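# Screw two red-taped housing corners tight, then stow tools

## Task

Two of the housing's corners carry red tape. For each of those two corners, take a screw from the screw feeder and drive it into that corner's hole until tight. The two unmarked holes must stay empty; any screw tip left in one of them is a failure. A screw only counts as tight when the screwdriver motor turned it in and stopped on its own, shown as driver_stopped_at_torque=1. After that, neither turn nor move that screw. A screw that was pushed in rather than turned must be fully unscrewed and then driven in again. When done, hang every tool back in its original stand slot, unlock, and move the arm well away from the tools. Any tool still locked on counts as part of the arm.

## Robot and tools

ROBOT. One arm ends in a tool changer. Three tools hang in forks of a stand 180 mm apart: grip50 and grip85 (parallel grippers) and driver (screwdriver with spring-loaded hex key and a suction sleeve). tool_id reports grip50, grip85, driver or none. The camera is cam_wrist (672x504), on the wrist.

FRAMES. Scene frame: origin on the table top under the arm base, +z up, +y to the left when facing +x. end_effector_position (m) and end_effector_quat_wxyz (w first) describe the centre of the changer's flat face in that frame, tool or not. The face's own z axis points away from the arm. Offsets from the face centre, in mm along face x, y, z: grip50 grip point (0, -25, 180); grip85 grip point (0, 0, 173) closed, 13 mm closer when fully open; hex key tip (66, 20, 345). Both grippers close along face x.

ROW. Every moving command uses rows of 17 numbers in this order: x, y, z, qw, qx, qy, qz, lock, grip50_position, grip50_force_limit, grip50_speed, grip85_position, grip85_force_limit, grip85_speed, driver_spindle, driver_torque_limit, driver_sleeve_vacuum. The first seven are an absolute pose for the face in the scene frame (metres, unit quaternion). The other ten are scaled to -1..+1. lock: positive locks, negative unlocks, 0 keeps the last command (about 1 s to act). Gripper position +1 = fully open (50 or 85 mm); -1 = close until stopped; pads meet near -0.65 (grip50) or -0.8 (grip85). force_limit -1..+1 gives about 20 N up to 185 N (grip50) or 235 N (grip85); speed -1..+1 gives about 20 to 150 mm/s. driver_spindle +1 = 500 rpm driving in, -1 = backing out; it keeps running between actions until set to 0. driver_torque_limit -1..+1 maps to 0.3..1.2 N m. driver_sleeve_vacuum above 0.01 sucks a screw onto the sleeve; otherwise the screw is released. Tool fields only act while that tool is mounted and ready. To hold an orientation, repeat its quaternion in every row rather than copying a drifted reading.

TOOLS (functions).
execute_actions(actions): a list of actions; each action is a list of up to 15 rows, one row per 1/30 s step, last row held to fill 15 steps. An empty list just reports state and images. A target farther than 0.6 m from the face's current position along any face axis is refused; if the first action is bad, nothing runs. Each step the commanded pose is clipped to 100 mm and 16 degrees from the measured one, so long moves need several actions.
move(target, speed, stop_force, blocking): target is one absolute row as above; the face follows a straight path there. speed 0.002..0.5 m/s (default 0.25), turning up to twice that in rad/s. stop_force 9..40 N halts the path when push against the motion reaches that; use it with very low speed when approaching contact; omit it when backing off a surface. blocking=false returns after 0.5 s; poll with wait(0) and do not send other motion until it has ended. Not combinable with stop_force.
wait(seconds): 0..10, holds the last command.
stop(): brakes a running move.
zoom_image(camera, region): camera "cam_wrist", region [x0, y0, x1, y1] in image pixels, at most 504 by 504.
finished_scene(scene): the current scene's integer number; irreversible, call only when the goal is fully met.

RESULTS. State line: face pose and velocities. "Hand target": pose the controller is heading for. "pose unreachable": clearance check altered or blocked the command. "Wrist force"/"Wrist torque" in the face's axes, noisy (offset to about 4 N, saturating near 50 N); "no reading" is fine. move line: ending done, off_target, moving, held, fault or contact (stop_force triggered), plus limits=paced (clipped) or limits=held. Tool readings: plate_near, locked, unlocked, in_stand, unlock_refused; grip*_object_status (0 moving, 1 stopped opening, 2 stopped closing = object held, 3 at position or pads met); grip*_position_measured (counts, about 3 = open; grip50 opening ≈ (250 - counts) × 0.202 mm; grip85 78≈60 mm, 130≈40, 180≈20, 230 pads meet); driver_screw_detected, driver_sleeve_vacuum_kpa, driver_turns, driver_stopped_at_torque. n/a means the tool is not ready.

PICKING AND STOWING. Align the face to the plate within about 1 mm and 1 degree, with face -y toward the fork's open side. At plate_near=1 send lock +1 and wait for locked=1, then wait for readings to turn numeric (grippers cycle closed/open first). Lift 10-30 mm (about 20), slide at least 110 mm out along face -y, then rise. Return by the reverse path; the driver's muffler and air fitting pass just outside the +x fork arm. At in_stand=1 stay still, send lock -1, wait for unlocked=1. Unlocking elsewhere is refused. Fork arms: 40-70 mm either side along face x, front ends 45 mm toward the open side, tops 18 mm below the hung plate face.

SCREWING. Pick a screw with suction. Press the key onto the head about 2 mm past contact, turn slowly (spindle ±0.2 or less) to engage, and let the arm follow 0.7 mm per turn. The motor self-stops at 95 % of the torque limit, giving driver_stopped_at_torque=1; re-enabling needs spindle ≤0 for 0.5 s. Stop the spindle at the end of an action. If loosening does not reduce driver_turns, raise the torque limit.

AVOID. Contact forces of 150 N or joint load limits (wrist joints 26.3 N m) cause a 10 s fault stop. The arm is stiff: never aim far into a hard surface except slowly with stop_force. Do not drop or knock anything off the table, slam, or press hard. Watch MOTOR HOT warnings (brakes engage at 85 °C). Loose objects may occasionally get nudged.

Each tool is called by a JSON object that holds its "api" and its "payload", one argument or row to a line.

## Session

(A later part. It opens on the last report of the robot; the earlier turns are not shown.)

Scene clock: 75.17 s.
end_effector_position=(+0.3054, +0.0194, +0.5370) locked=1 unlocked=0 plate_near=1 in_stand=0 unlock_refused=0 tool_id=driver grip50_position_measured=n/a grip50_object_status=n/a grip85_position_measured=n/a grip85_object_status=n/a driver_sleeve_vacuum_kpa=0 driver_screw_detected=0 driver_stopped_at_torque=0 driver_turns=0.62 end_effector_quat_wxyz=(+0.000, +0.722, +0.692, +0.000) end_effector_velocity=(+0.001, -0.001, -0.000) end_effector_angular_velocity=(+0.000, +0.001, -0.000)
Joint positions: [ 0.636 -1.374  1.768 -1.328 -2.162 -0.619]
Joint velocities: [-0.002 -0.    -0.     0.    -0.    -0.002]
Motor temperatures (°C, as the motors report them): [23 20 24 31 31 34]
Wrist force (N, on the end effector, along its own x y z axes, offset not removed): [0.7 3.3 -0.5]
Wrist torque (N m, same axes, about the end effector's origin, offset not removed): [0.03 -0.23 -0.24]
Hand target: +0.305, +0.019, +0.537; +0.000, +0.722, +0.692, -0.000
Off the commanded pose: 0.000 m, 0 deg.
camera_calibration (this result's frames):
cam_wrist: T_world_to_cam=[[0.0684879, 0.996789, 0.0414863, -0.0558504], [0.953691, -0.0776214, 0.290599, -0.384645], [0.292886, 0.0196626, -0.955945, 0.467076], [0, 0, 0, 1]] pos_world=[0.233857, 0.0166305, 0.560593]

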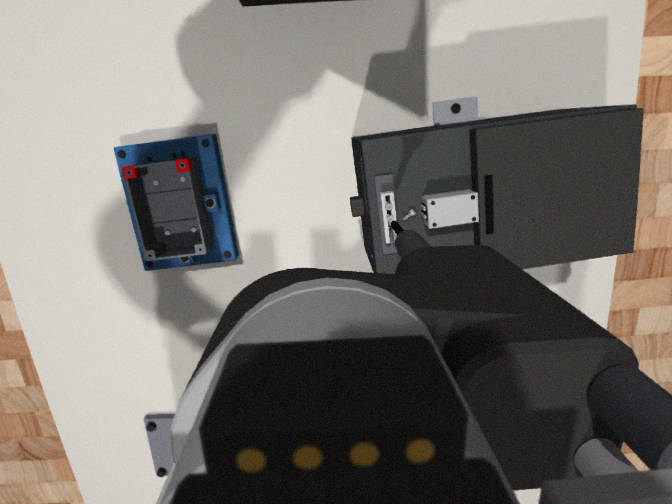

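{"api": "execute_actions", "payload": {
  "actions": [
    [[0.3053,0.0198,0.519,0,0.722,0.692,0,0,0,0,0,0,0,0,0,0,0]],
    [[0.3053,0.0198,0.5145,0,0.722,0.692,0,0,0,0,0,0,0,0,0,0,0]],
    [[0.3053,0.0198,0.511,0,0.722,0.692,0,0,0,0,0,0,0,0,0,0,0]],
    [[0.3053,0.0198,0.510,0,0.722,0.692,0,0,0,0,0,0,0,0,0.04,0,0]],
    [[0.3053,0.0198,0.510,0,0.722,0.692,0,0,0,0,0,0,0,0,0.04,0,1]],
    [[0.3053,0.0198,0.509,0,0.722,0.692,0,0,0,0,0,0,0,0,0,0,1]]
  ]
}}

{"api": "zoom_image", "payload": {
  "camera": "cam_wrist",
  "region": [370,205,410,245]
}}

Scene clock: 80.70 s.
end_effector_position=(+0.3053, +0.0198, +0.5090) locked=1 unlocked=0 plate_near=1 in_stand=0 unlock_refused=0 tool_id=driver grip50_position_measured=n/a grip50_object_status=n/a grip85_position_measured=n/a grip85_object_status=n/a driver_sleeve_vacuum_kpa=14 driver_screw_detected=0 driver_stopped_at_torque=0 driver_turns=0.96 end_effector_quat_wxyz=(+0.000, +0.722, +0.692, -0.000) end_effector_velocity=(-0.000, +0.000, -0.000) end_effector_angular_velocity=(-0.001, -0.001, +0.002)
Joint positions: [ 0.606 -1.394  1.849 -1.406 -2.18  -0.648]
Joint velocities: [ 0.001 -0.     0.001 -0.001 -0.001 -0.001]
Motor temperatures (°C, as the motors report them): [23 20 24 31 31 34]
Wrist force (N, on the end effector, along its own x y z axes, offset not removed): [-3.6 0.6 -3.0]
Wrist torque (N m, same axes, about the end effector's origin, offset not removed): [-0.31 0.47 -0.16]
Hand target: +0.305, +0.020, +0.509; +0.000, +0.722, +0.692, -0.000
Off the commanded pose: 0.000 m, 0 deg.
camera_calibration (this result's frames):
cam_wrist: T_world_to_cam=[[0.0684919, 0.996789, 0.0414839, -0.0550678], [0.953691, -0.0776245, 0.290599, -0.376391], [0.292886, 0.0196592, -0.955945, 0.440367], [0, 0, 0, 1]] pos_world=[0.233756, 0.0170165, 0.53263]

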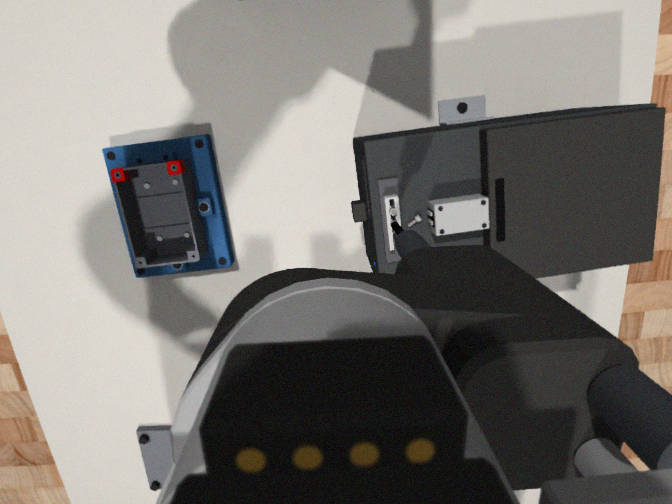

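Region (370, 205, 410, 245) of cam_wrist's 672x504 image, scaled by 12.600, with more detail than that image has.

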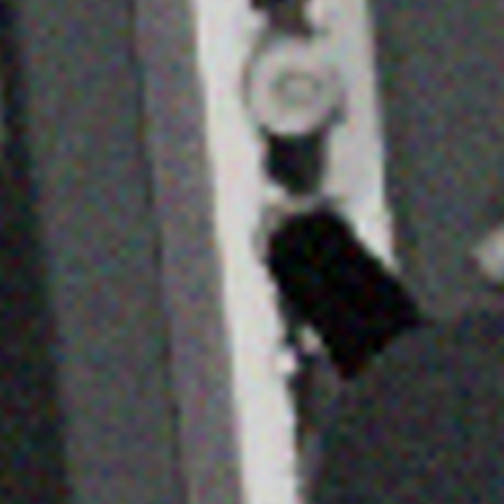

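{"api": "execute_actions", "payload": {
  "actions": [
    [[0.3053,0.0198,0.510,0,0.722,0.692,0,0,0,0,0,0,0,0,0,0,0]],
    [[0.3053,0.0198,0.517,0,0.722,0.692,0,0,0,0,0,0,0,0,0,0,0]],
    [[0.3046,0.0193,0.516,0,0.722,0.692,0,0,0,0,0,0,0,0,0,0,0]],
    [[0.3046,0.0193,0.5125,0,0.722,0.692,0,0,0,0,0,0,0,0,0,0,0]],
    [[0.3046,0.0193,0.511,0,0.722,0.692,0,0,0,0,0,0,0,0,0.05,0,0]],
    [[0.3046,0.0193,0.5105,0,0.722,0.692,0,0,0,0,0,0,0,0,0.05,0,1]],
    [[0.3046,0.0193,0.5095,0,0.722,0.692,0,0,0,0,0,0,0,0,0,0,1]]
  ]
}}

{"api": "zoom_image", "payload": {
  "camera": "cam_wrist",
  "region": [370,205,410,245]
}}

Scene clock: 87.13 s.
end_effector_position=(+0.3046, +0.0193, +0.5095) locked=1 unlocked=0 plate_near=1 in_stand=0 unlock_refused=0 tool_id=driver grip50_position_measured=n/a grip50_object_status=n/a grip85_position_measured=n/a grip85_object_status=n/a driver_sleeve_vacuum_kpa=14 driver_screw_detected=0 driver_stopped_at_torque=0 driver_turns=1.37 end_effector_quat_wxyz=(+0.000, +0.722, +0.692, -0.000) end_effector_velocity=(+0.001, -0.000, -0.000) end_effector_angular_velocity=(+0.000, +0.001, -0.001)
Joint positions: [ 0.607 -1.396  1.849 -1.404 -2.179 -0.647]
Joint velocities: [-0.002 -0.     0.    -0.001 -0.    -0.   ]
Motor temperatures (°C, as the motors report them): [23 20 24 31 31 34]
Wrist force (N, on the end effector, along its own x y z axes, offset not removed): [-2.3 1.4 -3.8]
Wrist torque (N m, same axes, about the end effector's origin, offset not removed): [-0.15 0.29 0.00]
Hand target: +0.305, +0.019, +0.510; +0.000, +0.722, +0.692, -0.000
Off the commanded pose: 0.000 m, 0 deg.
camera_calibration (this result's frames):
cam_wrist: T_world_to_cam=[[0.068492, 0.996789, 0.0414836, -0.054542], [0.953691, -0.0776245, 0.290598, -0.375908], [0.292885, 0.0196589, -0.955945, 0.44106], [0, 0, 0, 1]] pos_world=[0.233056, 0.0165165, 0.53313]

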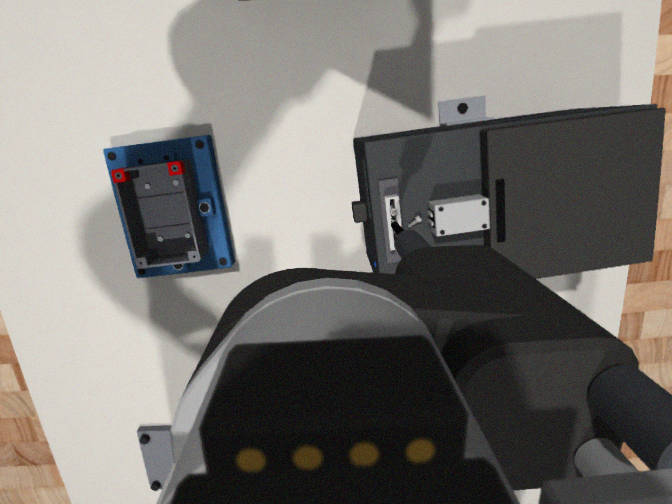

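Region (370, 205, 410, 245) of cam_wrist's 672x504 image, scaled by 12.600, with more detail than that image has.

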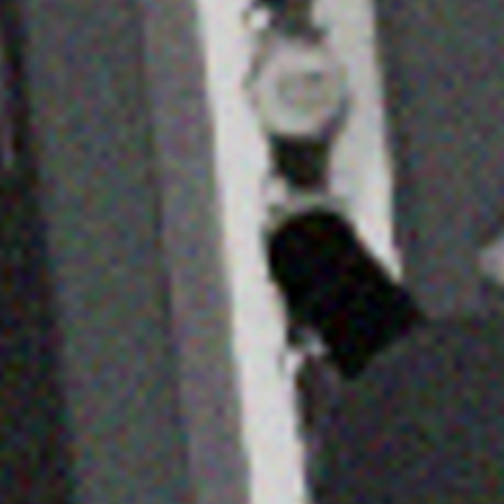

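{"api": "execute_actions", "payload": {
  "actions": [
    [[0.3044,0.0189,0.511,0,0.722,0.692,0,0,0,0,0,0,0,0,-0.08,0,0]],
    [[0.3044,0.0189,0.511,0,0.722,0.692,0,0,0,0,0,0,0,0,-0.08,0,0]],
    [[0.3044,0.0189,0.510,0,0.722,0.692,0,0,0,0,0,0,0,0,0,0,1]]
  ]
}}

{"api": "zoom_image", "payload": {
  "camera": "cam_wrist",
  "region": [370,205,410,245]
}}

Scene clock: 91.37 s.
end_effector_position=(+0.3044, +0.0189, +0.5101) locked=1 unlocked=0 plate_near=1 in_stand=0 unlock_refused=0 tool_id=driver grip50_position_measured=n/a grip50_object_status=n/a grip85_position_measured=n/a grip85_object_status=n/a driver_sleeve_vacuum_kpa=14 driver_screw_detected=0 driver_stopped_at_torque=0 driver_turns=0.71 end_effector_quat_wxyz=(-0.000, +0.722, +0.692, +0.000) end_effector_velocity=(+0.000, -0.000, -0.000) end_effector_angular_velocity=(-0.000, -0.000, -0.002)
Joint positions: [ 0.607 -1.396  1.848 -1.402 -2.179 -0.647]
Joint velocities: [-0.001 -0.     0.    -0.001 -0.001  0.001]
Motor temperatures (°C, as the motors report them): [23 20 24 31 31 34]
Wrist force (N, on the end effector, along its own x y z axes, offset not removed): [0.3 2.1 -1.0]
Wrist torque (N m, same axes, about the end effector's origin, offset not removed): [0.02 0.03 -0.18]
Hand target: +0.304, +0.019, +0.510; +0.000, +0.722, +0.692, -0.000
Off the commanded pose: 0.000 m, 0 deg.
camera_calibration (this result's frames):
cam_wrist: T_world_to_cam=[[0.0684739, 0.996788, 0.0415321, -0.0541823], [0.953687, -0.0776218, 0.290613, -0.375893], [0.292904, 0.0197091, -0.955939, 0.44162], [0, 0, 0, 1]] pos_world=[0.232842, 0.0161268, 0.533651]

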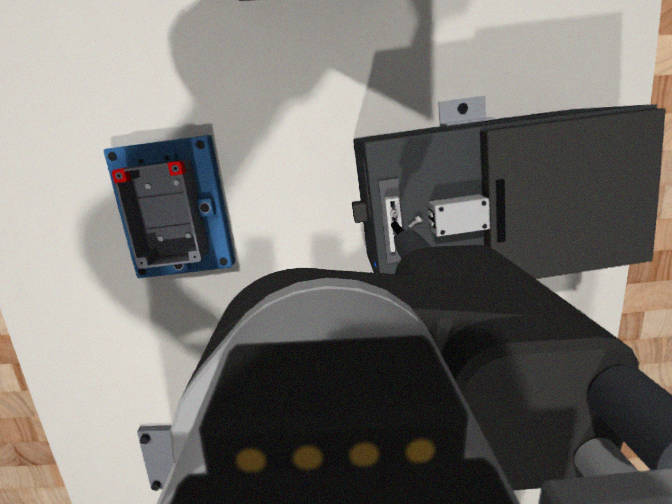

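Region (370, 205, 410, 245) of cam_wrist's 672x504 image, scaled by 12.600, with more detail than that image has.

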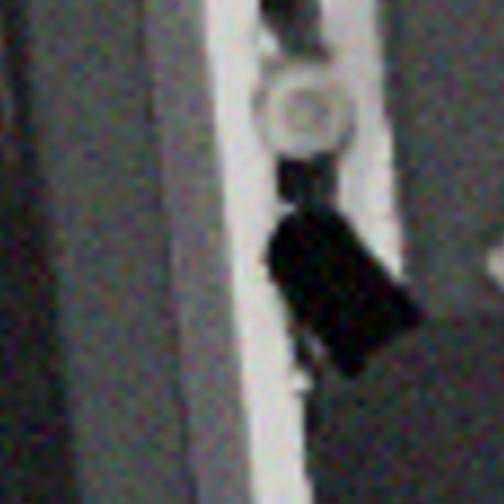

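Lifting with the vacuum off to see where the screw head sits now.

{"api": "execute_actions", "payload": {
  "actions": [
    [[0.3044,0.0189,0.511,0,0.722,0.692,0,0,0,0,0,0,0,0,0,0,0]],
    [[0.3044,0.0189,0.517,0,0.722,0.692,0,0,0,0,0,0,0,0,0,0,0]],
    [[0.3044,0.0289,0.517,0,0.722,0.692,0,0,0,0,0,0,0,0,0,0,0]],
    [[0.3044,0.0289,0.514,0,0.722,0.692,0,0,0,0,0,0,0,0,0,0,0]]
  ]
}}

{"api": "zoom_image", "payload": {
  "camera": "cam_wrist",
  "region": [370,205,410,245]
}}

Scene clock: 95.27 s.
end_effector_position=(+0.3044, +0.0289, +0.5141) locked=1 unlocked=0 plate_near=1 in_stand=0 unlock_refused=0 tool_id=driver grip50_position_measured=n/a grip50_object_status=n/a grip85_position_measured=n/a grip85_object_status=n/a driver_sleeve_vacuum_kpa=0 driver_screw_detected=0 driver_stopped_at_torque=0 driver_turns=0.71 end_effector_quat_wxyz=(+0.000, +0.722, +0.692, +0.000) end_effector_velocity=(-0.001, +0.000, -0.001) end_effector_angular_velocity=(-0.001, +0.000, +0.003)
Joint positions: [ 0.622 -1.373  1.831 -1.4   -2.17  -0.633]
Joint velocities: [ 0.    -0.001  0.003 -0.001 -0.    -0.002]
Motor temperatures (°C, as the motors report them): [23 20 24 31 31 34]
Wrist force (N, on the end effector, along its own x y z axes, offset not removed): [-0.3 0.4 3.2]
Wrist torque (N m, same axes, about the end effector's origin, offset not removed): [-0.18 -0.06 -0.23]
Hand target: +0.304, +0.029, +0.514; +0.000, +0.722, +0.692, -0.000
Off the commanded pose: 0.000 m, 0 deg.
camera_calibration (this result's frames):
cam_wrist: T_world_to_cam=[[0.0684727, 0.99679, 0.0414945, -0.0642933], [0.953684, -0.0776099, 0.290626, -0.376308], [0.292914, 0.0196727, -0.955936, 0.445296], [0, 0, 0, 1]] pos_world=[0.232848, 0.0261215, 0.537708]

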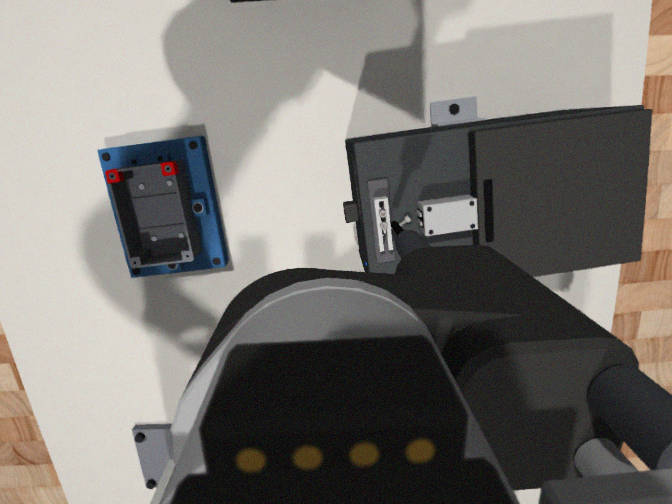

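Region (370, 205, 410, 245) of cam_wrist's 672x504 image, scaled by 12.600, with more detail than that image has.

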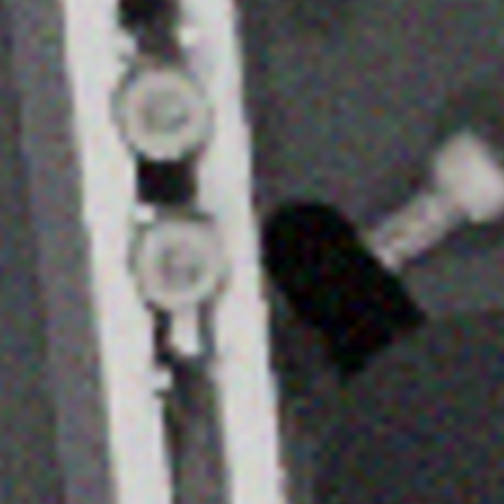

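{"api": "execute_actions", "payload": {
  "actions": [
    [[0.3049,0.027,0.518,0,0.722,0.692,0,0,0,0,0,0,0,0,0,0,0]],
    [[0.3049,0.0191,0.518,0,0.722,0.692,0,0,0,0,0,0,0,0,0,0,0]],
    [[0.3049,0.0191,0.515,0,0.722,0.692,0,0,0,0,0,0,0,0,0,0,0]],
    [[0.3049,0.0191,0.512,0,0.722,0.692,0,0,0,0,0,0,0,0,0,0,1]],
    [[0.3049,0.0191,0.511,0,0.722,0.692,0,0,0,0,0,0,0,0,-0.05,0,1]],
    [[0.3049,0.0191,0.511,0,0.722,0.692,0,0,0,0,0,0,0,0,-0.05,0,1]],
    [[0.3049,0.0191,0.5095,0,0.722,0.692,0,0,0,0,0,0,0,0,0,0,1]]
  ]
}}

{"api": "zoom_image", "payload": {
  "camera": "cam_wrist",
  "region": [370,205,410,245]
}}

Scene clock: 101.77 s.
end_effector_position=(+0.3049, +0.0191, +0.5095) locked=1 unlocked=0 plate_near=1 in_stand=0 unlock_refused=0 tool_id=driver grip50_position_measured=n/a grip50_object_status=n/a grip85_position_measured=n/a grip85_object_status=n/a driver_sleeve_vacuum_kpa=14 driver_screw_detected=0 driver_stopped_at_torque=0 driver_turns=0.29 end_effector_quat_wxyz=(+0.000, +0.722, +0.692, -0.000) end_effector_velocity=(-0.000, +0.000, -0.000) end_effector_angular_velocity=(+0.001, -0.001, +0.001)
Joint positions: [ 0.606 -1.396  1.849 -1.404 -2.18  -0.648]
Joint velocities: [ 0.    -0.     0.001 -0.002 -0.    -0.002]
Motor temperatures (°C, as the motors report them): [23 20 24 31 31 34]
Wrist force (N, on the end effector, along its own x y z axes, offset not removed): [-3.3 1.8 -4.2]
Wrist torque (N m, same axes, about the end effector's origin, offset not removed): [0.21 -0.06 -0.22]
Hand target: +0.305, +0.019, +0.510; +0.000, +0.722, +0.692, -0.000
Off the commanded pose: 0.000 m, 0 deg.
camera_calibration (this result's frames):
cam_wrist: T_world_to_cam=[[0.0684926, 0.996789, 0.0414822, -0.0543637], [0.953691, -0.0776247, 0.290598, -0.376214], [0.292885, 0.0196574, -0.955946, 0.440991], [0, 0, 0, 1]] pos_world=[0.233356, 0.0163169, 0.533145]

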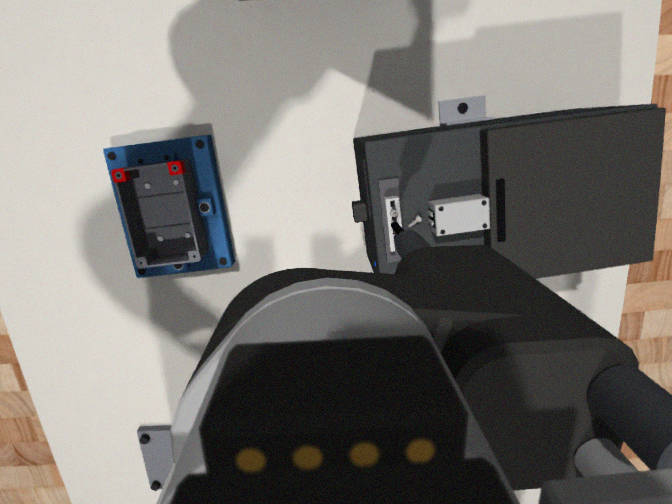

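Region (370, 205, 410, 245) of cam_wrist's 672x504 image, scaled by 12.600, with more detail than that image has.

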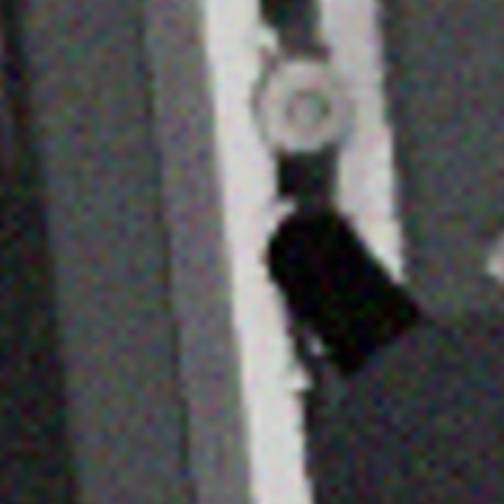

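{"api": "execute_actions", "payload": {
  "actions": [
    [[0.3046,0.0192,0.511,0,0.722,0.692,0,0,0,0,0,0,0,0,-0.1,0,1]],
    [[0.3043,0.0192,0.511,0,0.722,0.692,0,0,0,0,0,0,0,0,-0.1,0,1]],
    [[0.304,0.0192,0.511,0,0.722,0.692,0,0,0,0,0,0,0,0,-0.1,0,1]],
    [[0.304,0.0192,0.5095,0,0.722,0.692,0,0,0,0,0,0,0,0,0,0,1]]
  ]
}}

{"api": "zoom_image", "payload": {
  "camera": "cam_wrist",
  "region": [370,205,410,245]
}}

Scene clock: 107.10 s.
end_effector_position=(+0.3040, +0.0192, +0.5096) locked=1 unlocked=0 plate_near=1 in_stand=0 unlock_refused=0 tool_id=driver grip50_position_measured=n/a grip50_object_status=n/a grip85_position_measured=n/a grip85_object_status=n/a driver_sleeve_vacuum_kpa=14 driver_screw_detected=0 driver_stopped_at_torque=0 driver_turns=-0.95 end_effector_quat_wxyz=(+0.000, +0.722, +0.692, +0.000) end_effector_velocity=(-0.000, +0.000, -0.000) end_effector_angular_velocity=(-0.001, -0.001, +0.001)
Joint positions: [ 0.607 -1.397  1.85  -1.403 -2.179 -0.647]
Joint velocities: [ 0.001 -0.     0.001 -0.001 -0.001 -0.   ]
Motor temperatures (°C, as the motors report them): [23 20 24 31 31 34]
Wrist force (N, on the end effector, along its own x y z axes, offset not removed): [-1.7 -1.1 -2.3]
Wrist torque (N m, same axes, about the end effector's origin, offset not removed): [-0.29 0.16 -0.17]
Hand target: +0.304, +0.019, +0.510; +0.000, +0.722, +0.692, -0.000
Off the commanded pose: 0.000 m, 0 deg.
camera_calibration (this result's frames):
cam_wrist: T_world_to_cam=[[0.0684615, 0.99679, 0.0415038, -0.0544162], [0.953689, -0.0776016, 0.290613, -0.37534], [0.2929, 0.019686, -0.95594, 0.441261], [0, 0, 0, 1]] pos_world=[0.232438, 0.0164279, 0.533156]

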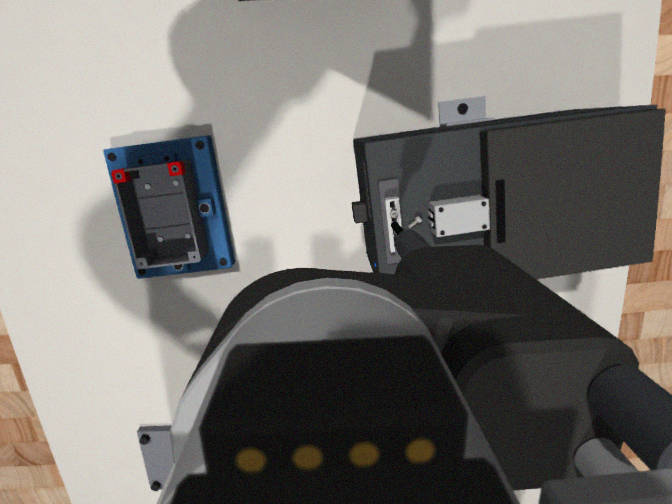

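Region (370, 205, 410, 245) of cam_wrist's 672x504 image, scaled by 12.600, with more detail than that image has.

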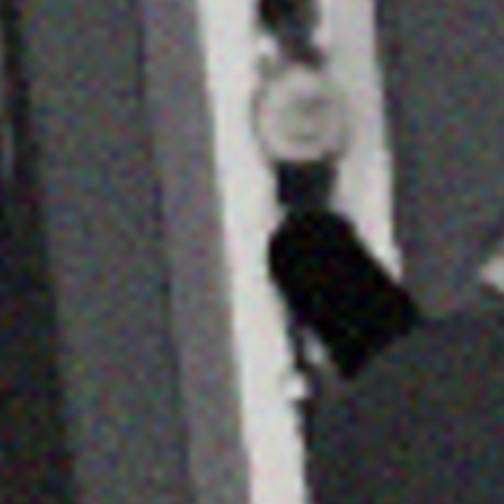

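{"api": "execute_actions", "payload": {
  "actions": [
    [[0.3043,0.0193,0.512,0,0.722,0.692,0,0,0,0,0,0,0,0,-0.15,0,0]],
    [[0.3047,0.0193,0.5125,0,0.722,0.692,0,0,0,0,0,0,0,0,-0.15,0,0]],
    [[0.305,0.0193,0.5125,0,0.722,0.692,0,0,0,0,0,0,0,0,-0.15,0,0]],
    [[0.3053,0.0193,0.5125,0,0.722,0.692,0,0,0,0,0,0,0,0,-0.15,0,0]],
    [[0.3053,0.0193,0.5105,0,0.722,0.692,0,0,0,0,0,0,0,0,0,0,1]]
  ]
}}

{"api": "zoom_image", "payload": {
  "camera": "cam_wrist",
  "region": [370,205,410,245]
}}

Scene clock: 112.20 s.
end_effector_position=(+0.3053, +0.0193, +0.5106) locked=1 unlocked=0 plate_near=1 in_stand=0 unlock_refused=0 tool_id=driver grip50_position_measured=n/a grip50_object_status=n/a grip85_position_measured=n/a grip85_object_status=n/a driver_sleeve_vacuum_kpa=14 driver_screw_detected=0 driver_stopped_at_torque=0 driver_turns=-3.42 end_effector_quat_wxyz=(+0.000, +0.722, +0.692, +0.000) end_effector_velocity=(+0.001, -0.000, +0.000) end_effector_angular_velocity=(+0.002, -0.000, -0.002)
Joint positions: [ 0.607 -1.394  1.845 -1.401 -2.179 -0.647]
Joint velocities: [-0.001 -0.    -0.    -0.002  0.    -0.   ]
Motor temperatures (°C, as the motors report them): [23 20 24 31 31 34]
Wrist force (N, on the end effector, along its own x y z axes, offset not removed): [-2.9 0.2 -5.5]
Wrist torque (N m, same axes, about the end effector's origin, offset not removed): [-0.24 0.40 -0.17]
Hand target: +0.305, +0.019, +0.511; +0.000, +0.722, +0.692, -0.000
Off the commanded pose: 0.000 m, 0 deg.
camera_calibration (this result's frames):
cam_wrist: T_world_to_cam=[[0.0685076, 0.996787, 0.041494, -0.0546436], [0.953685, -0.0776428, 0.290613, -0.376893], [0.292901, 0.019663, -0.95594, 0.44184], [0, 0, 0, 1]] pos_world=[0.233765, 0.0165171, 0.53417]

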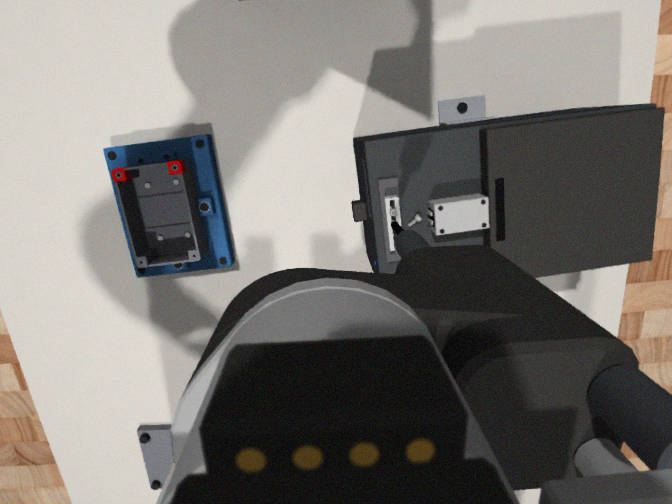

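Region (370, 205, 410, 245) of cam_wrist's 672x504 image, scaled by 12.600, with more detail than that image has.

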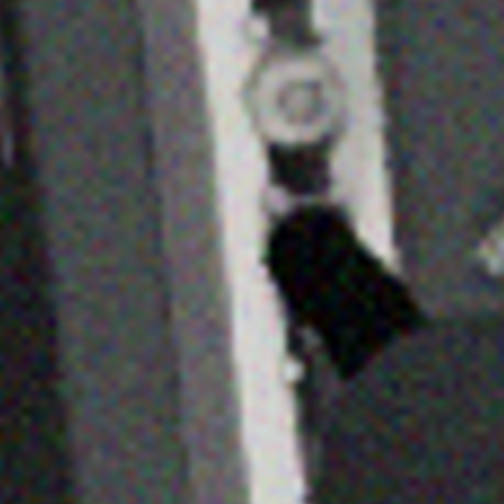

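{"api": "execute_actions", "payload": {
  "actions": [
    [[0.3053,0.0193,0.512,0,0.722,0.692,0,0,0,0,0,0,0,0,0,0,0]],
    [[0.3053,0.0193,0.517,0,0.722,0.692,0,0,0,0,0,0,0,0,0,0,0]],
    [[0.305,0.0186,0.516,0,0.722,0.692,0,0,0,0,0,0,0,0,0,0,0]],
    [[0.305,0.0186,0.5125,0,0.722,0.692,0,0,0,0,0,0,0,0,0,0,1]],
    [[0.305,0.0186,0.5115,0,0.722,0.692,0,0,0,0,0,0,0,0,0.05,0,1]],
    [[0.305,0.0186,0.511,0,0.722,0.692,0,0,0,0,0,0,0,0,0.05,0,1]],
    [[0.305,0.0186,0.5095,0,0.722,0.692,0,0,0,0,0,0,0,0,0,0,1]]
  ]
}}

{"api": "zoom_image", "payload": {
  "camera": "cam_wrist",
  "region": [370,205,410,245]
}}

Scene clock: 118.27 s.
end_effector_position=(+0.3050, +0.0186, +0.5095) locked=1 unlocked=0 plate_near=1 in_stand=0 unlock_refused=0 tool_id=driver grip50_position_measured=n/a grip50_object_status=n/a grip85_position_measured=n/a grip85_object_status=n/a driver_sleeve_vacuum_kpa=14 driver_screw_detected=0 driver_stopped_at_torque=0 driver_turns=-3.00 end_effector_quat_wxyz=(+0.000, +0.722, +0.692, -0.000) end_effector_velocity=(-0.000, +0.000, -0.000) end_effector_angular_velocity=(+0.000, -0.000, -0.000)
Joint positions: [ 0.605 -1.397  1.849 -1.403 -2.18  -0.649]
Joint velocities: [-0.    -0.     0.001 -0.001 -0.    -0.   ]
Motor temperatures (°C, as the motors report them): [23 20 24 31 31 34]
Wrist force (N, on the end effector, along its own x y z axes, offset not removed): [-0.1 3.9 -1.8]
Wrist torque (N m, same axes, about the end effector's origin, offset not removed): [0.05 0.80 -0.28]
Hand target: +0.305, +0.019, +0.510; +0.000, +0.722, +0.692, -0.000
Off the commanded pose: 0.000 m, 0 deg.
camera_calibration (this result's frames):
cam_wrist: T_world_to_cam=[[0.0684932, 0.996789, 0.041482, -0.0538721], [0.953691, -0.0776253, 0.290599, -0.376349], [0.292886, 0.019657, -0.955945, 0.440971], [0, 0, 0, 1]] pos_world=[0.233456, 0.0158168, 0.533146]

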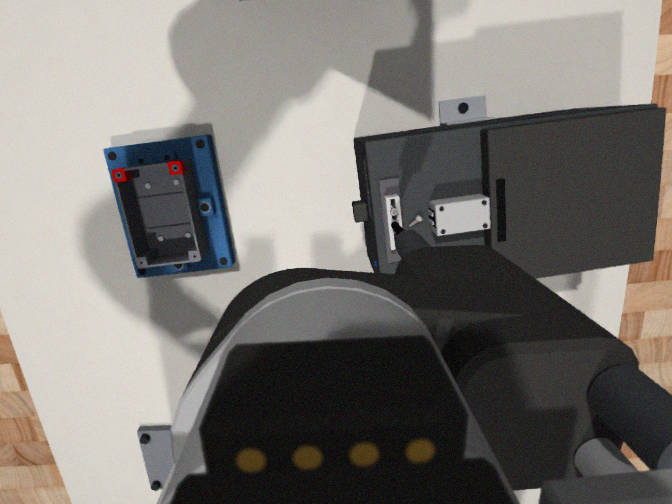

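Region (370, 205, 410, 245) of cam_wrist's 672x504 image, scaled by 12.600, with more detail than that image has.

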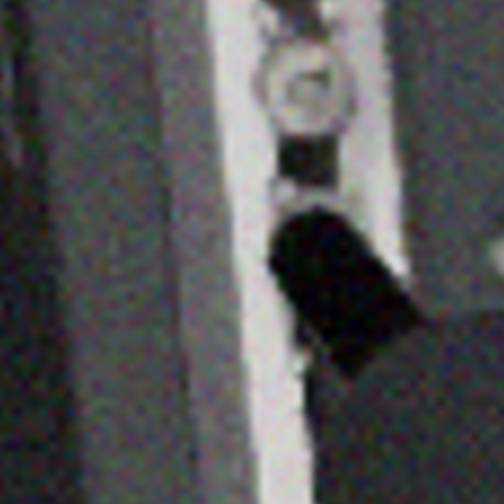

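{"api": "execute_actions", "payload": {
  "actions": [
    [[0.305,0.0186,0.512,0,0.722,0.692,0,0,0,0,0,0,0,0,0,0,0]],
    [[0.305,0.0186,0.517,0,0.722,0.692,0,0,0,0,0,0,0,0,0,0,0]],
    [[0.3045,0.0199,0.516,0,0.722,0.692,0,0,0,0,0,0,0,0,0,0,0]],
    [[0.3045,0.0199,0.5125,0,0.722,0.692,0,0,0,0,0,0,0,0,0,0,1]],
    [[0.3045,0.0199,0.5115,0,0.722,0.692,0,0,0,0,0,0,0,0,0.05,0,1]],
    [[0.3045,0.0199,0.511,0,0.722,0.692,0,0,0,0,0,0,0,0,0.05,0,1]],
    [[0.3045,0.0199,0.5095,0,0.722,0.692,0,0,0,0,0,0,0,0,0,0,1]]
  ]
}}

{"api": "zoom_image", "payload": {
  "camera": "cam_wrist",
  "region": [370,205,410,245]
}}

Scene clock: 124.77 s.
end_effector_position=(+0.3045, +0.0199, +0.5095) locked=1 unlocked=0 plate_near=1 in_stand=0 unlock_refused=0 tool_id=driver grip50_position_measured=n/a grip50_object_status=n/a grip85_position_measured=n/a grip85_object_status=n/a driver_sleeve_vacuum_kpa=14 driver_screw_detected=0 driver_stopped_at_torque=0 driver_turns=-2.58 end_effector_quat_wxyz=(+0.000, +0.722, +0.692, -0.000) end_effector_velocity=(-0.001, +0.000, -0.001) end_effector_angular_velocity=(-0.001, +0.001, +0.002)
Joint positions: [ 0.607 -1.395  1.849 -1.404 -2.179 -0.647]
Joint velocities: [ 0.    -0.     0.003 -0.001 -0.    -0.001]
Motor temperatures (°C, as the motors report them): [23 20 24 31 31 34]
Wrist force (N, on the end effector, along its own x y z axes, offset not removed): [-1.1 -0.4 -3.7]
Wrist torque (N m, same axes, about the end effector's origin, offset not removed): [0.42 0.26 -0.13]
Hand target: +0.305, +0.020, +0.510; +0.000, +0.722, +0.692, -0.000
Off the commanded pose: 0.000 m, 0 deg.
camera_calibration (this result's frames):
cam_wrist: T_world_to_cam=[[0.0684924, 0.996789, 0.041482, -0.0551336], [0.953691, -0.0776244, 0.290598, -0.37577], [0.292885, 0.0196572, -0.955946, 0.441093], [0, 0, 0, 1]] pos_world=[0.232956, 0.0171169, 0.533146]

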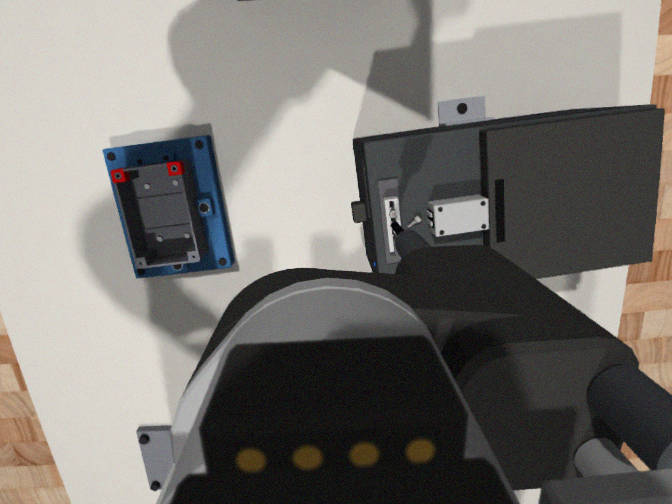

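Region (370, 205, 410, 245) of cam_wrist's 672x504 image, scaled by 12.600, with more detail than that image has.

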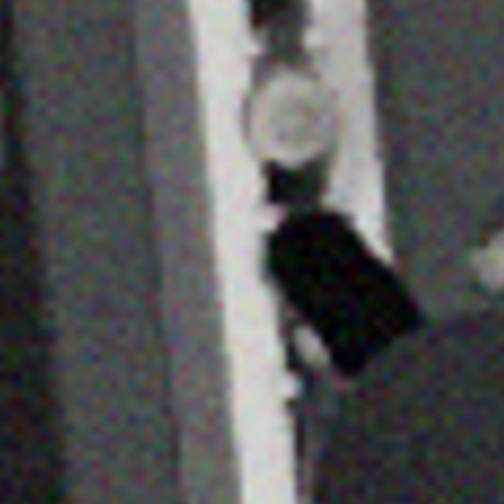

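{"api": "execute_actions", "payload": {
  "actions": [
    [[0.3045,0.0199,0.512,0,0.722,0.692,0,0,0,0,0,0,0,0,0,0,0]],
    [[0.3045,0.0199,0.517,0,0.722,0.692,0,0,0,0,0,0,0,0,0,0,0]],
    [[0.3049,0.0195,0.516,0,0.722,0.692,0,0,0,0,0,0,0,0,0,0,0]],
    [[0.3049,0.0195,0.5135,0,0.722,0.692,0,0,0,0,0,0,0,0,0,0,1]],
    [[0.3049,0.0195,0.5125,0,0.722,0.692,0,0,0,0,0,0,0,0,0.03,0,1]],
    [[0.3049,0.0195,0.512,0,0.722,0.692,0,0,0,0,0,0,0,0,0.03,0,1]],
    [[0.3049,0.0195,0.5105,0,0.722,0.692,0,0,0,0,0,0,0,0,0,0,1]]
  ]
}}

{"api": "zoom_image", "payload": {
  "camera": "cam_wrist",
  "region": [370,205,410,245]
}}

Scene clock: 131.40 s.
end_effector_position=(+0.3049, +0.0195, +0.5106) locked=1 unlocked=0 plate_near=1 in_stand=0 unlock_refused=0 tool_id=driver grip50_position_measured=n/a grip50_object_status=n/a grip85_position_measured=n/a grip85_object_status=n/a driver_sleeve_vacuum_kpa=39 driver_screw_detected=1 driver_stopped_at_torque=0 driver_turns=-2.34 end_effector_quat_wxyz=(+0.000, +0.722, +0.692, +0.000) end_effector_velocity=(+0.001, -0.000, +0.000) end_effector_angular_velocity=(+0.001, -0.001, -0.002)
Joint positions: [ 0.608 -1.394  1.846 -1.401 -2.179 -0.646]
Joint velocities: [-0.001 -0.    -0.001 -0.001 -0.    -0.   ]
Motor temperatures (°C, as the motors report them): [23 20 24 31 31 34]
Wrist force (N, on the end effector, along its own x y z axes, offset not removed): [0.8 1.8 -3.6]
Wrist torque (N m, same axes, about the end effector's origin, offset not removed): [-0.08 0.50 -0.24]
Hand target: +0.305, +0.020, +0.511; +0.000, +0.722, +0.692, -0.000
Off the commanded pose: 0.000 m, 0 deg.
camera_calibration (this result's frames):
cam_wrist: T_world_to_cam=[[0.0684927, 0.996789, 0.041488, -0.0548074], [0.95369, -0.0776266, 0.290603, -0.376476], [0.292891, 0.0196625, -0.955944, 0.44194], [0, 0, 0, 1]] pos_world=[0.233355, 0.0167173, 0.534149]

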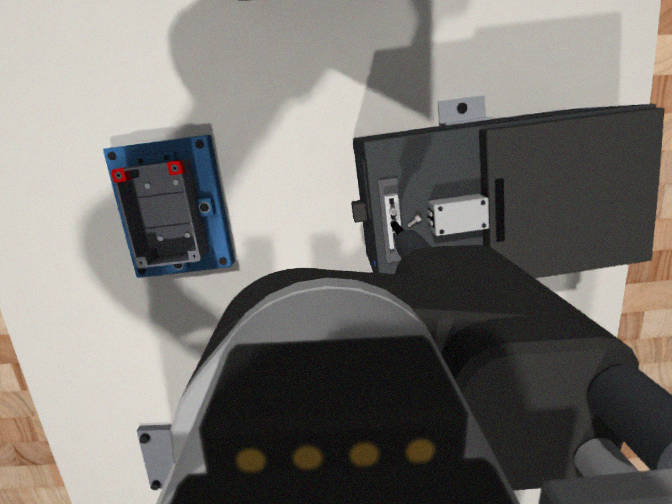

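Region (370, 205, 410, 245) of cam_wrist's 672x504 image, scaled by 12.600, with more detail than that image has.

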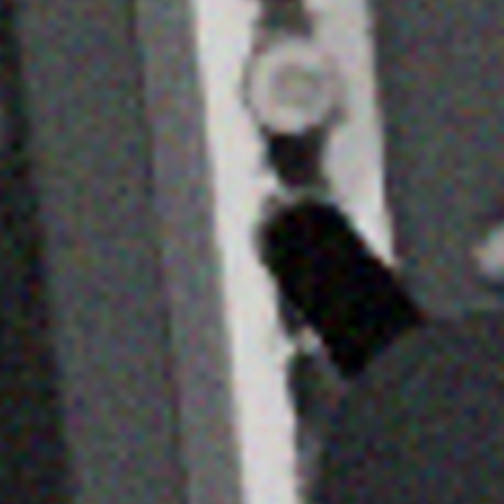

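{"api": "move", "payload": {
  "target": [0.3049,0.0195,0.545,0,0.722,0.692,0,0,0,0,0,0,0,0,0,0,1],
  "speed": 0.06
}}

{"api": "move", "payload": {
  "target": [0.246,-0.215,0.48,0,0.722,0.692,0,0,0,0,0,0,0,0,0,0,1],
  "speed": 0.2
}}

{"api": "move", "payload": {
  "target": [0.246,-0.214,0.424,0,0.722,0.692,0,0,0,0,0,0,0,0,0,0,1],
  "speed": 0.08
}}

{"api": "zoom_image", "payload": {
  "camera": "cam_wrist",
  "region": [370,205,410,245]
}}

{"api": "zoom_image", "payload": {
  "camera": "cam_wrist",
  "region": [305,205,345,245]
}}

Scene clock: 135.50 s.
end_effector_position=(+0.3049, +0.0195, +0.5447) locked=1 unlocked=0 plate_near=1 in_stand=0 unlock_refused=0 tool_id=driver grip50_position_measured=n/a grip50_object_status=n/a grip85_position_measured=n/a grip85_object_status=n/a driver_sleeve_vacuum_kpa=40 driver_screw_detected=1 driver_stopped_at_torque=0 driver_turns=-2.34 end_effector_quat_wxyz=(-0.000, +0.722, +0.692, +0.000) end_effector_velocity=(+0.000, -0.000, +0.003) end_effector_angular_velocity=(+0.000, +0.000, -0.000)
Joint positions: [ 0.645 -1.368  1.745 -1.307 -2.157 -0.611]
Joint velocities: [ 0.002  0.003 -0.009  0.007  0.002  0.002]
Motor temperatures (°C, as the motors report them): [23 20 24 31 31 34]
Wrist force (N, on the end effector, along its own x y z axes, offset not removed): [-2.3 0.0 0.7]
Wrist torque (N m, same axes, about the end effector's origin, offset not removed): [-0.03 0.03 -0.30]
Hand target: +0.305, +0.019, +0.545; -0.000, +0.722, +0.692, +0.000
Off the commanded pose: 0.000 m, 0 deg.
move: done
camera_calibration (this result's frames):
cam_wrist: T_world_to_cam=[[0.0684299, 0.996787, 0.0416229, -0.0562487], [0.953685, -0.0776065, 0.290625, -0.386372], [0.292921, 0.0198076, -0.955931, 0.474549], [0, 0, 0, 1]] pos_world=[0.233321, 0.0166833, 0.568267]

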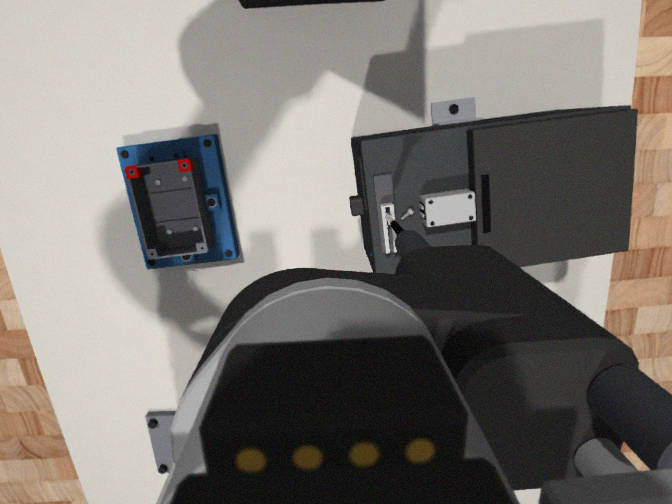

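Scene clock: 137.43 s.
end_effector_position=(+0.2458, -0.2148, +0.4800) locked=1 unlocked=0 plate_near=1 in_stand=0 unlock_refused=0 tool_id=driver grip50_position_measured=n/a grip50_object_status=n/a grip85_position_measured=n/a grip85_object_status=n/a driver_sleeve_vacuum_kpa=40 driver_screw_detected=1 driver_stopped_at_torque=0 driver_turns=-2.34 end_effector_quat_wxyz=(+0.000, +0.722, +0.692, -0.000) end_effector_velocity=(-0.000, -0.002, -0.001) end_effector_angular_velocity=(+0.001, -0.001, +0.000)
Joint positions: [ 0.308 -1.951  1.98  -1.192 -2.328 -0.982]
Joint velocities: [-0.006 -0.006  0.002 -0.003 -0.002 -0.009]
Motor temperatures (°C, as the motors report them): [23 20 24 31 31 34]
Wrist force (N, on the end effector, along its own x y z axes, offset not removed): [-5.3 2.8 1.2]
Wrist torque (N m, same axes, about the end effector's origin, offset not removed): [0.07 0.11 -0.17]
Hand target: +0.246, -0.215, +0.480; +0.000, +0.722, +0.692, -0.000
Off the commanded pose: 0.000 m, 0 deg.
move: done
camera_calibration (this result's frames):
cam_wrist: T_world_to_cam=[[0.0688307, 0.996801, 0.0406264, 0.184358], [0.953681, -0.0776977, 0.290614, -0.329423], [0.292841, 0.0187414, -0.955978, 0.43448], [0, 0, 0, 1]] pos_world=[0.174242, -0.217506, 0.503598]

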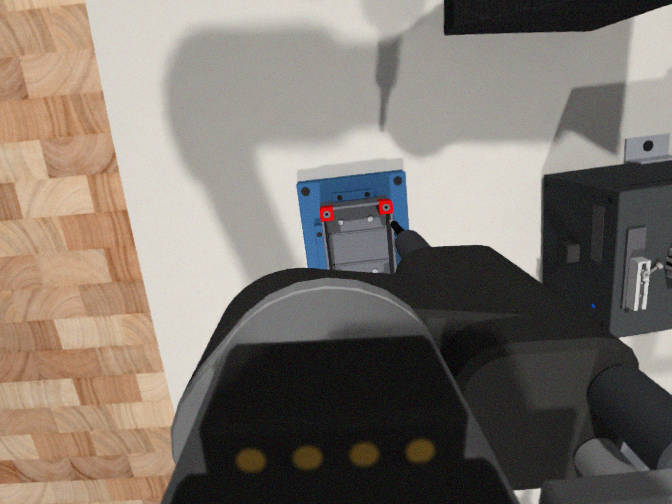

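Scene clock: 138.63 s.
end_effector_position=(+0.2460, -0.2140, +0.4244) locked=1 unlocked=0 plate_near=1 in_stand=0 unlock_refused=0 tool_id=driver grip50_position_measured=n/a grip50_object_status=n/a grip85_position_measured=n/a grip85_object_status=n/a driver_sleeve_vacuum_kpa=40 driver_screw_detected=1 driver_stopped_at_torque=0 driver_turns=-2.34 end_effector_quat_wxyz=(+0.000, +0.722, +0.692, -0.000) end_effector_velocity=(+0.000, -0.000, -0.003) end_effector_angular_velocity=(+0.001, -0.001, +0.002)
Joint positions: [ 0.183 -2.031  2.148 -1.396 -2.371 -1.147]
Joint velocities: [-0.007 -0.005  0.009 -0.014 -0.001 -0.014]
Motor temperatures (°C, as the motors report them): [23 20 24 31 31 34]
Wrist force (N, on the end effector, along its own x y z axes, offset not removed): [2.7 1.6 1.2]
Wrist torque (N m, same axes, about the end effector's origin, offset not removed): [0.08 -0.41 -0.24]
Hand target: +0.246, -0.214, +0.424; +0.000, +0.722, +0.692, -0.000
Off the commanded pose: 0.000 m, 0 deg.
move: done
camera_calibration (this result's frames):
cam_wrist: T_world_to_cam=[[0.0686709, 0.996798, 0.0409754, 0.185727], [0.953765, -0.0776419, 0.290353, -0.313287], [0.292604, 0.0191421, -0.956042, 0.38141], [0, 0, 0, 1]] pos_world=[0.174446, -0.216758, 0.447998]

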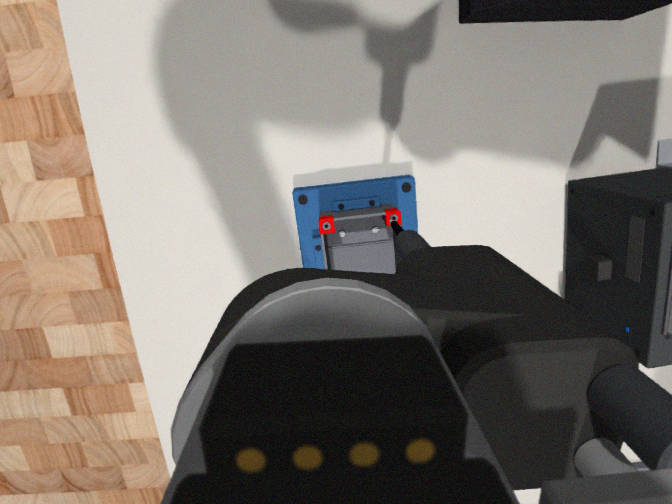

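Region (370, 205, 410, 245) of cam_wrist's 672x504 image, scaled by 12.600, with more detail than that image has.

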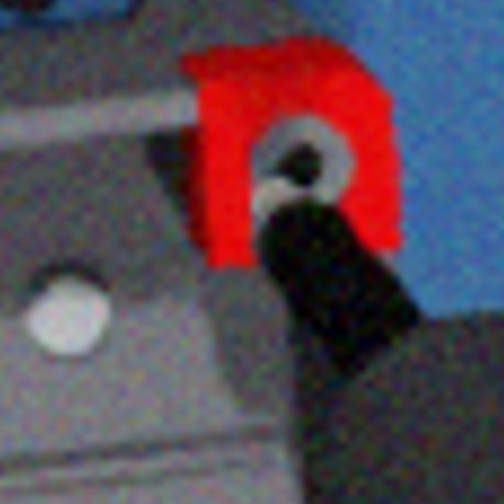

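Region (305, 205, 345, 245) of cam_wrist's 672x504 image, scaled by 12.600, with more detail than that image has.

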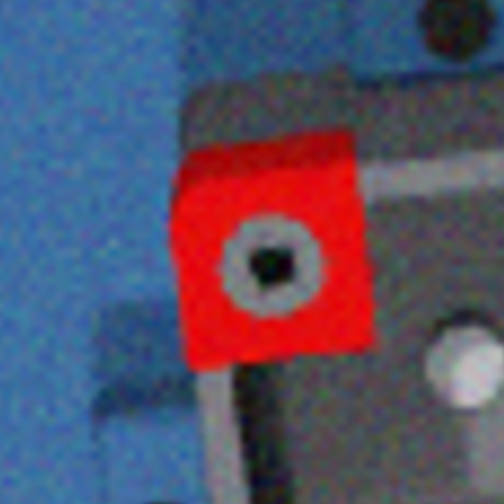

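{"api": "execute_actions", "payload": {
  "actions": [
    [[0.2454,-0.2104,0.42,0,0.722,0.692,0,0,0,0,0,0,0,0,0,0,1]],
    [[0.2454,-0.2104,0.415,0,0.722,0.692,0,0,0,0,0,0,0,0,0,0,1]],
    [[0.2454,-0.2104,0.4125,0,0.722,0.692,0,0,0,0,0,0,0,0,0,0,1]],
    [[0.2454,-0.2104,0.4105,0,0.722,0.692,0,0,0,0,0,0,0,0,0,0,1]]
  ]
}}

{"api": "zoom_image", "payload": {
  "camera": "cam_wrist",
  "region": [370,205,410,245]
}}

Scene clock: 142.50 s.
end_effector_position=(+0.2454, -0.2104, +0.4106) locked=1 unlocked=0 plate_near=1 in_stand=0 unlock_refused=0 tool_id=driver grip50_position_measured=n/a grip50_object_status=n/a grip85_position_measured=n/a grip85_object_status=n/a driver_sleeve_vacuum_kpa=40 driver_screw_detected=1 driver_stopped_at_torque=0 driver_turns=-2.34 end_effector_quat_wxyz=(+0.000, +0.722, +0.692, -0.000) end_effector_velocity=(+0.000, +0.000, -0.001) end_effector_angular_velocity=(-0.000, -0.000, +0.001)
Joint positions: [ 0.158 -2.045  2.192 -1.452 -2.378 -1.183]
Joint velocities: [-0.001 -0.001  0.002 -0.003 -0.    -0.003]
Motor temperatures (°C, as the motors report them): [23 20 24 31 31 34]
Wrist force (N, on the end effector, along its own x y z axes, offset not removed): [-0.4 -0.3 -5.0]
Wrist torque (N m, same axes, about the end effector's origin, offset not removed): [-0.12 0.04 -0.11]
Hand target: +0.245, -0.210, +0.411; +0.000, +0.722, +0.692, -0.000
Off the commanded pose: 0.000 m, 0 deg.
camera_calibration (this result's frames):
cam_wrist: T_world_to_cam=[[0.0684973, 0.996789, 0.0414668, 0.182587], [0.953695, -0.0776245, 0.290586, -0.308515], [0.292872, 0.0196423, -0.95595, 0.36831], [0, 0, 0, 1]] pos_world=[0.173855, -0.213183, 0.434165]

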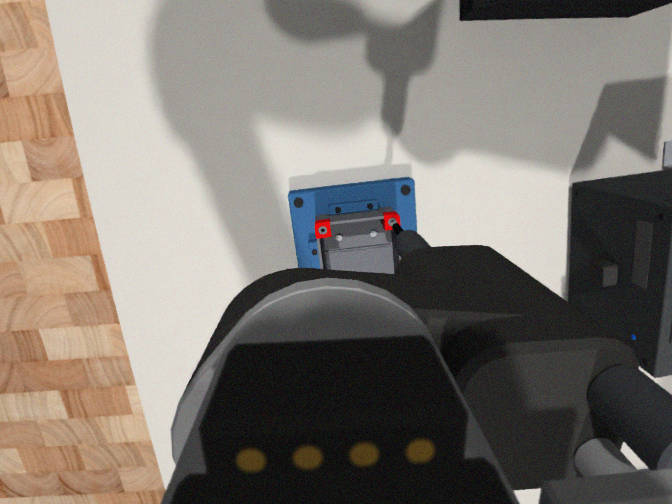

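Region (370, 205, 410, 245) of cam_wrist's 672x504 image, scaled by 12.600, with more detail than that image has.

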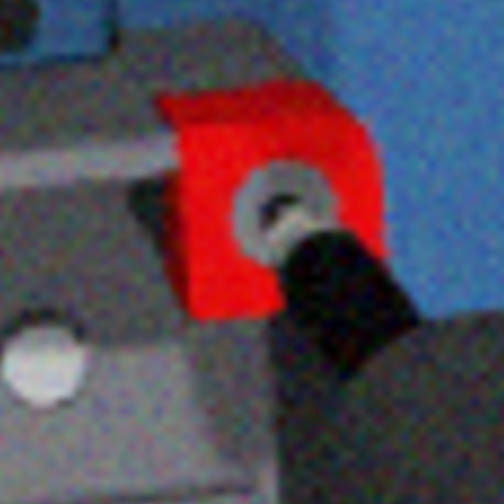

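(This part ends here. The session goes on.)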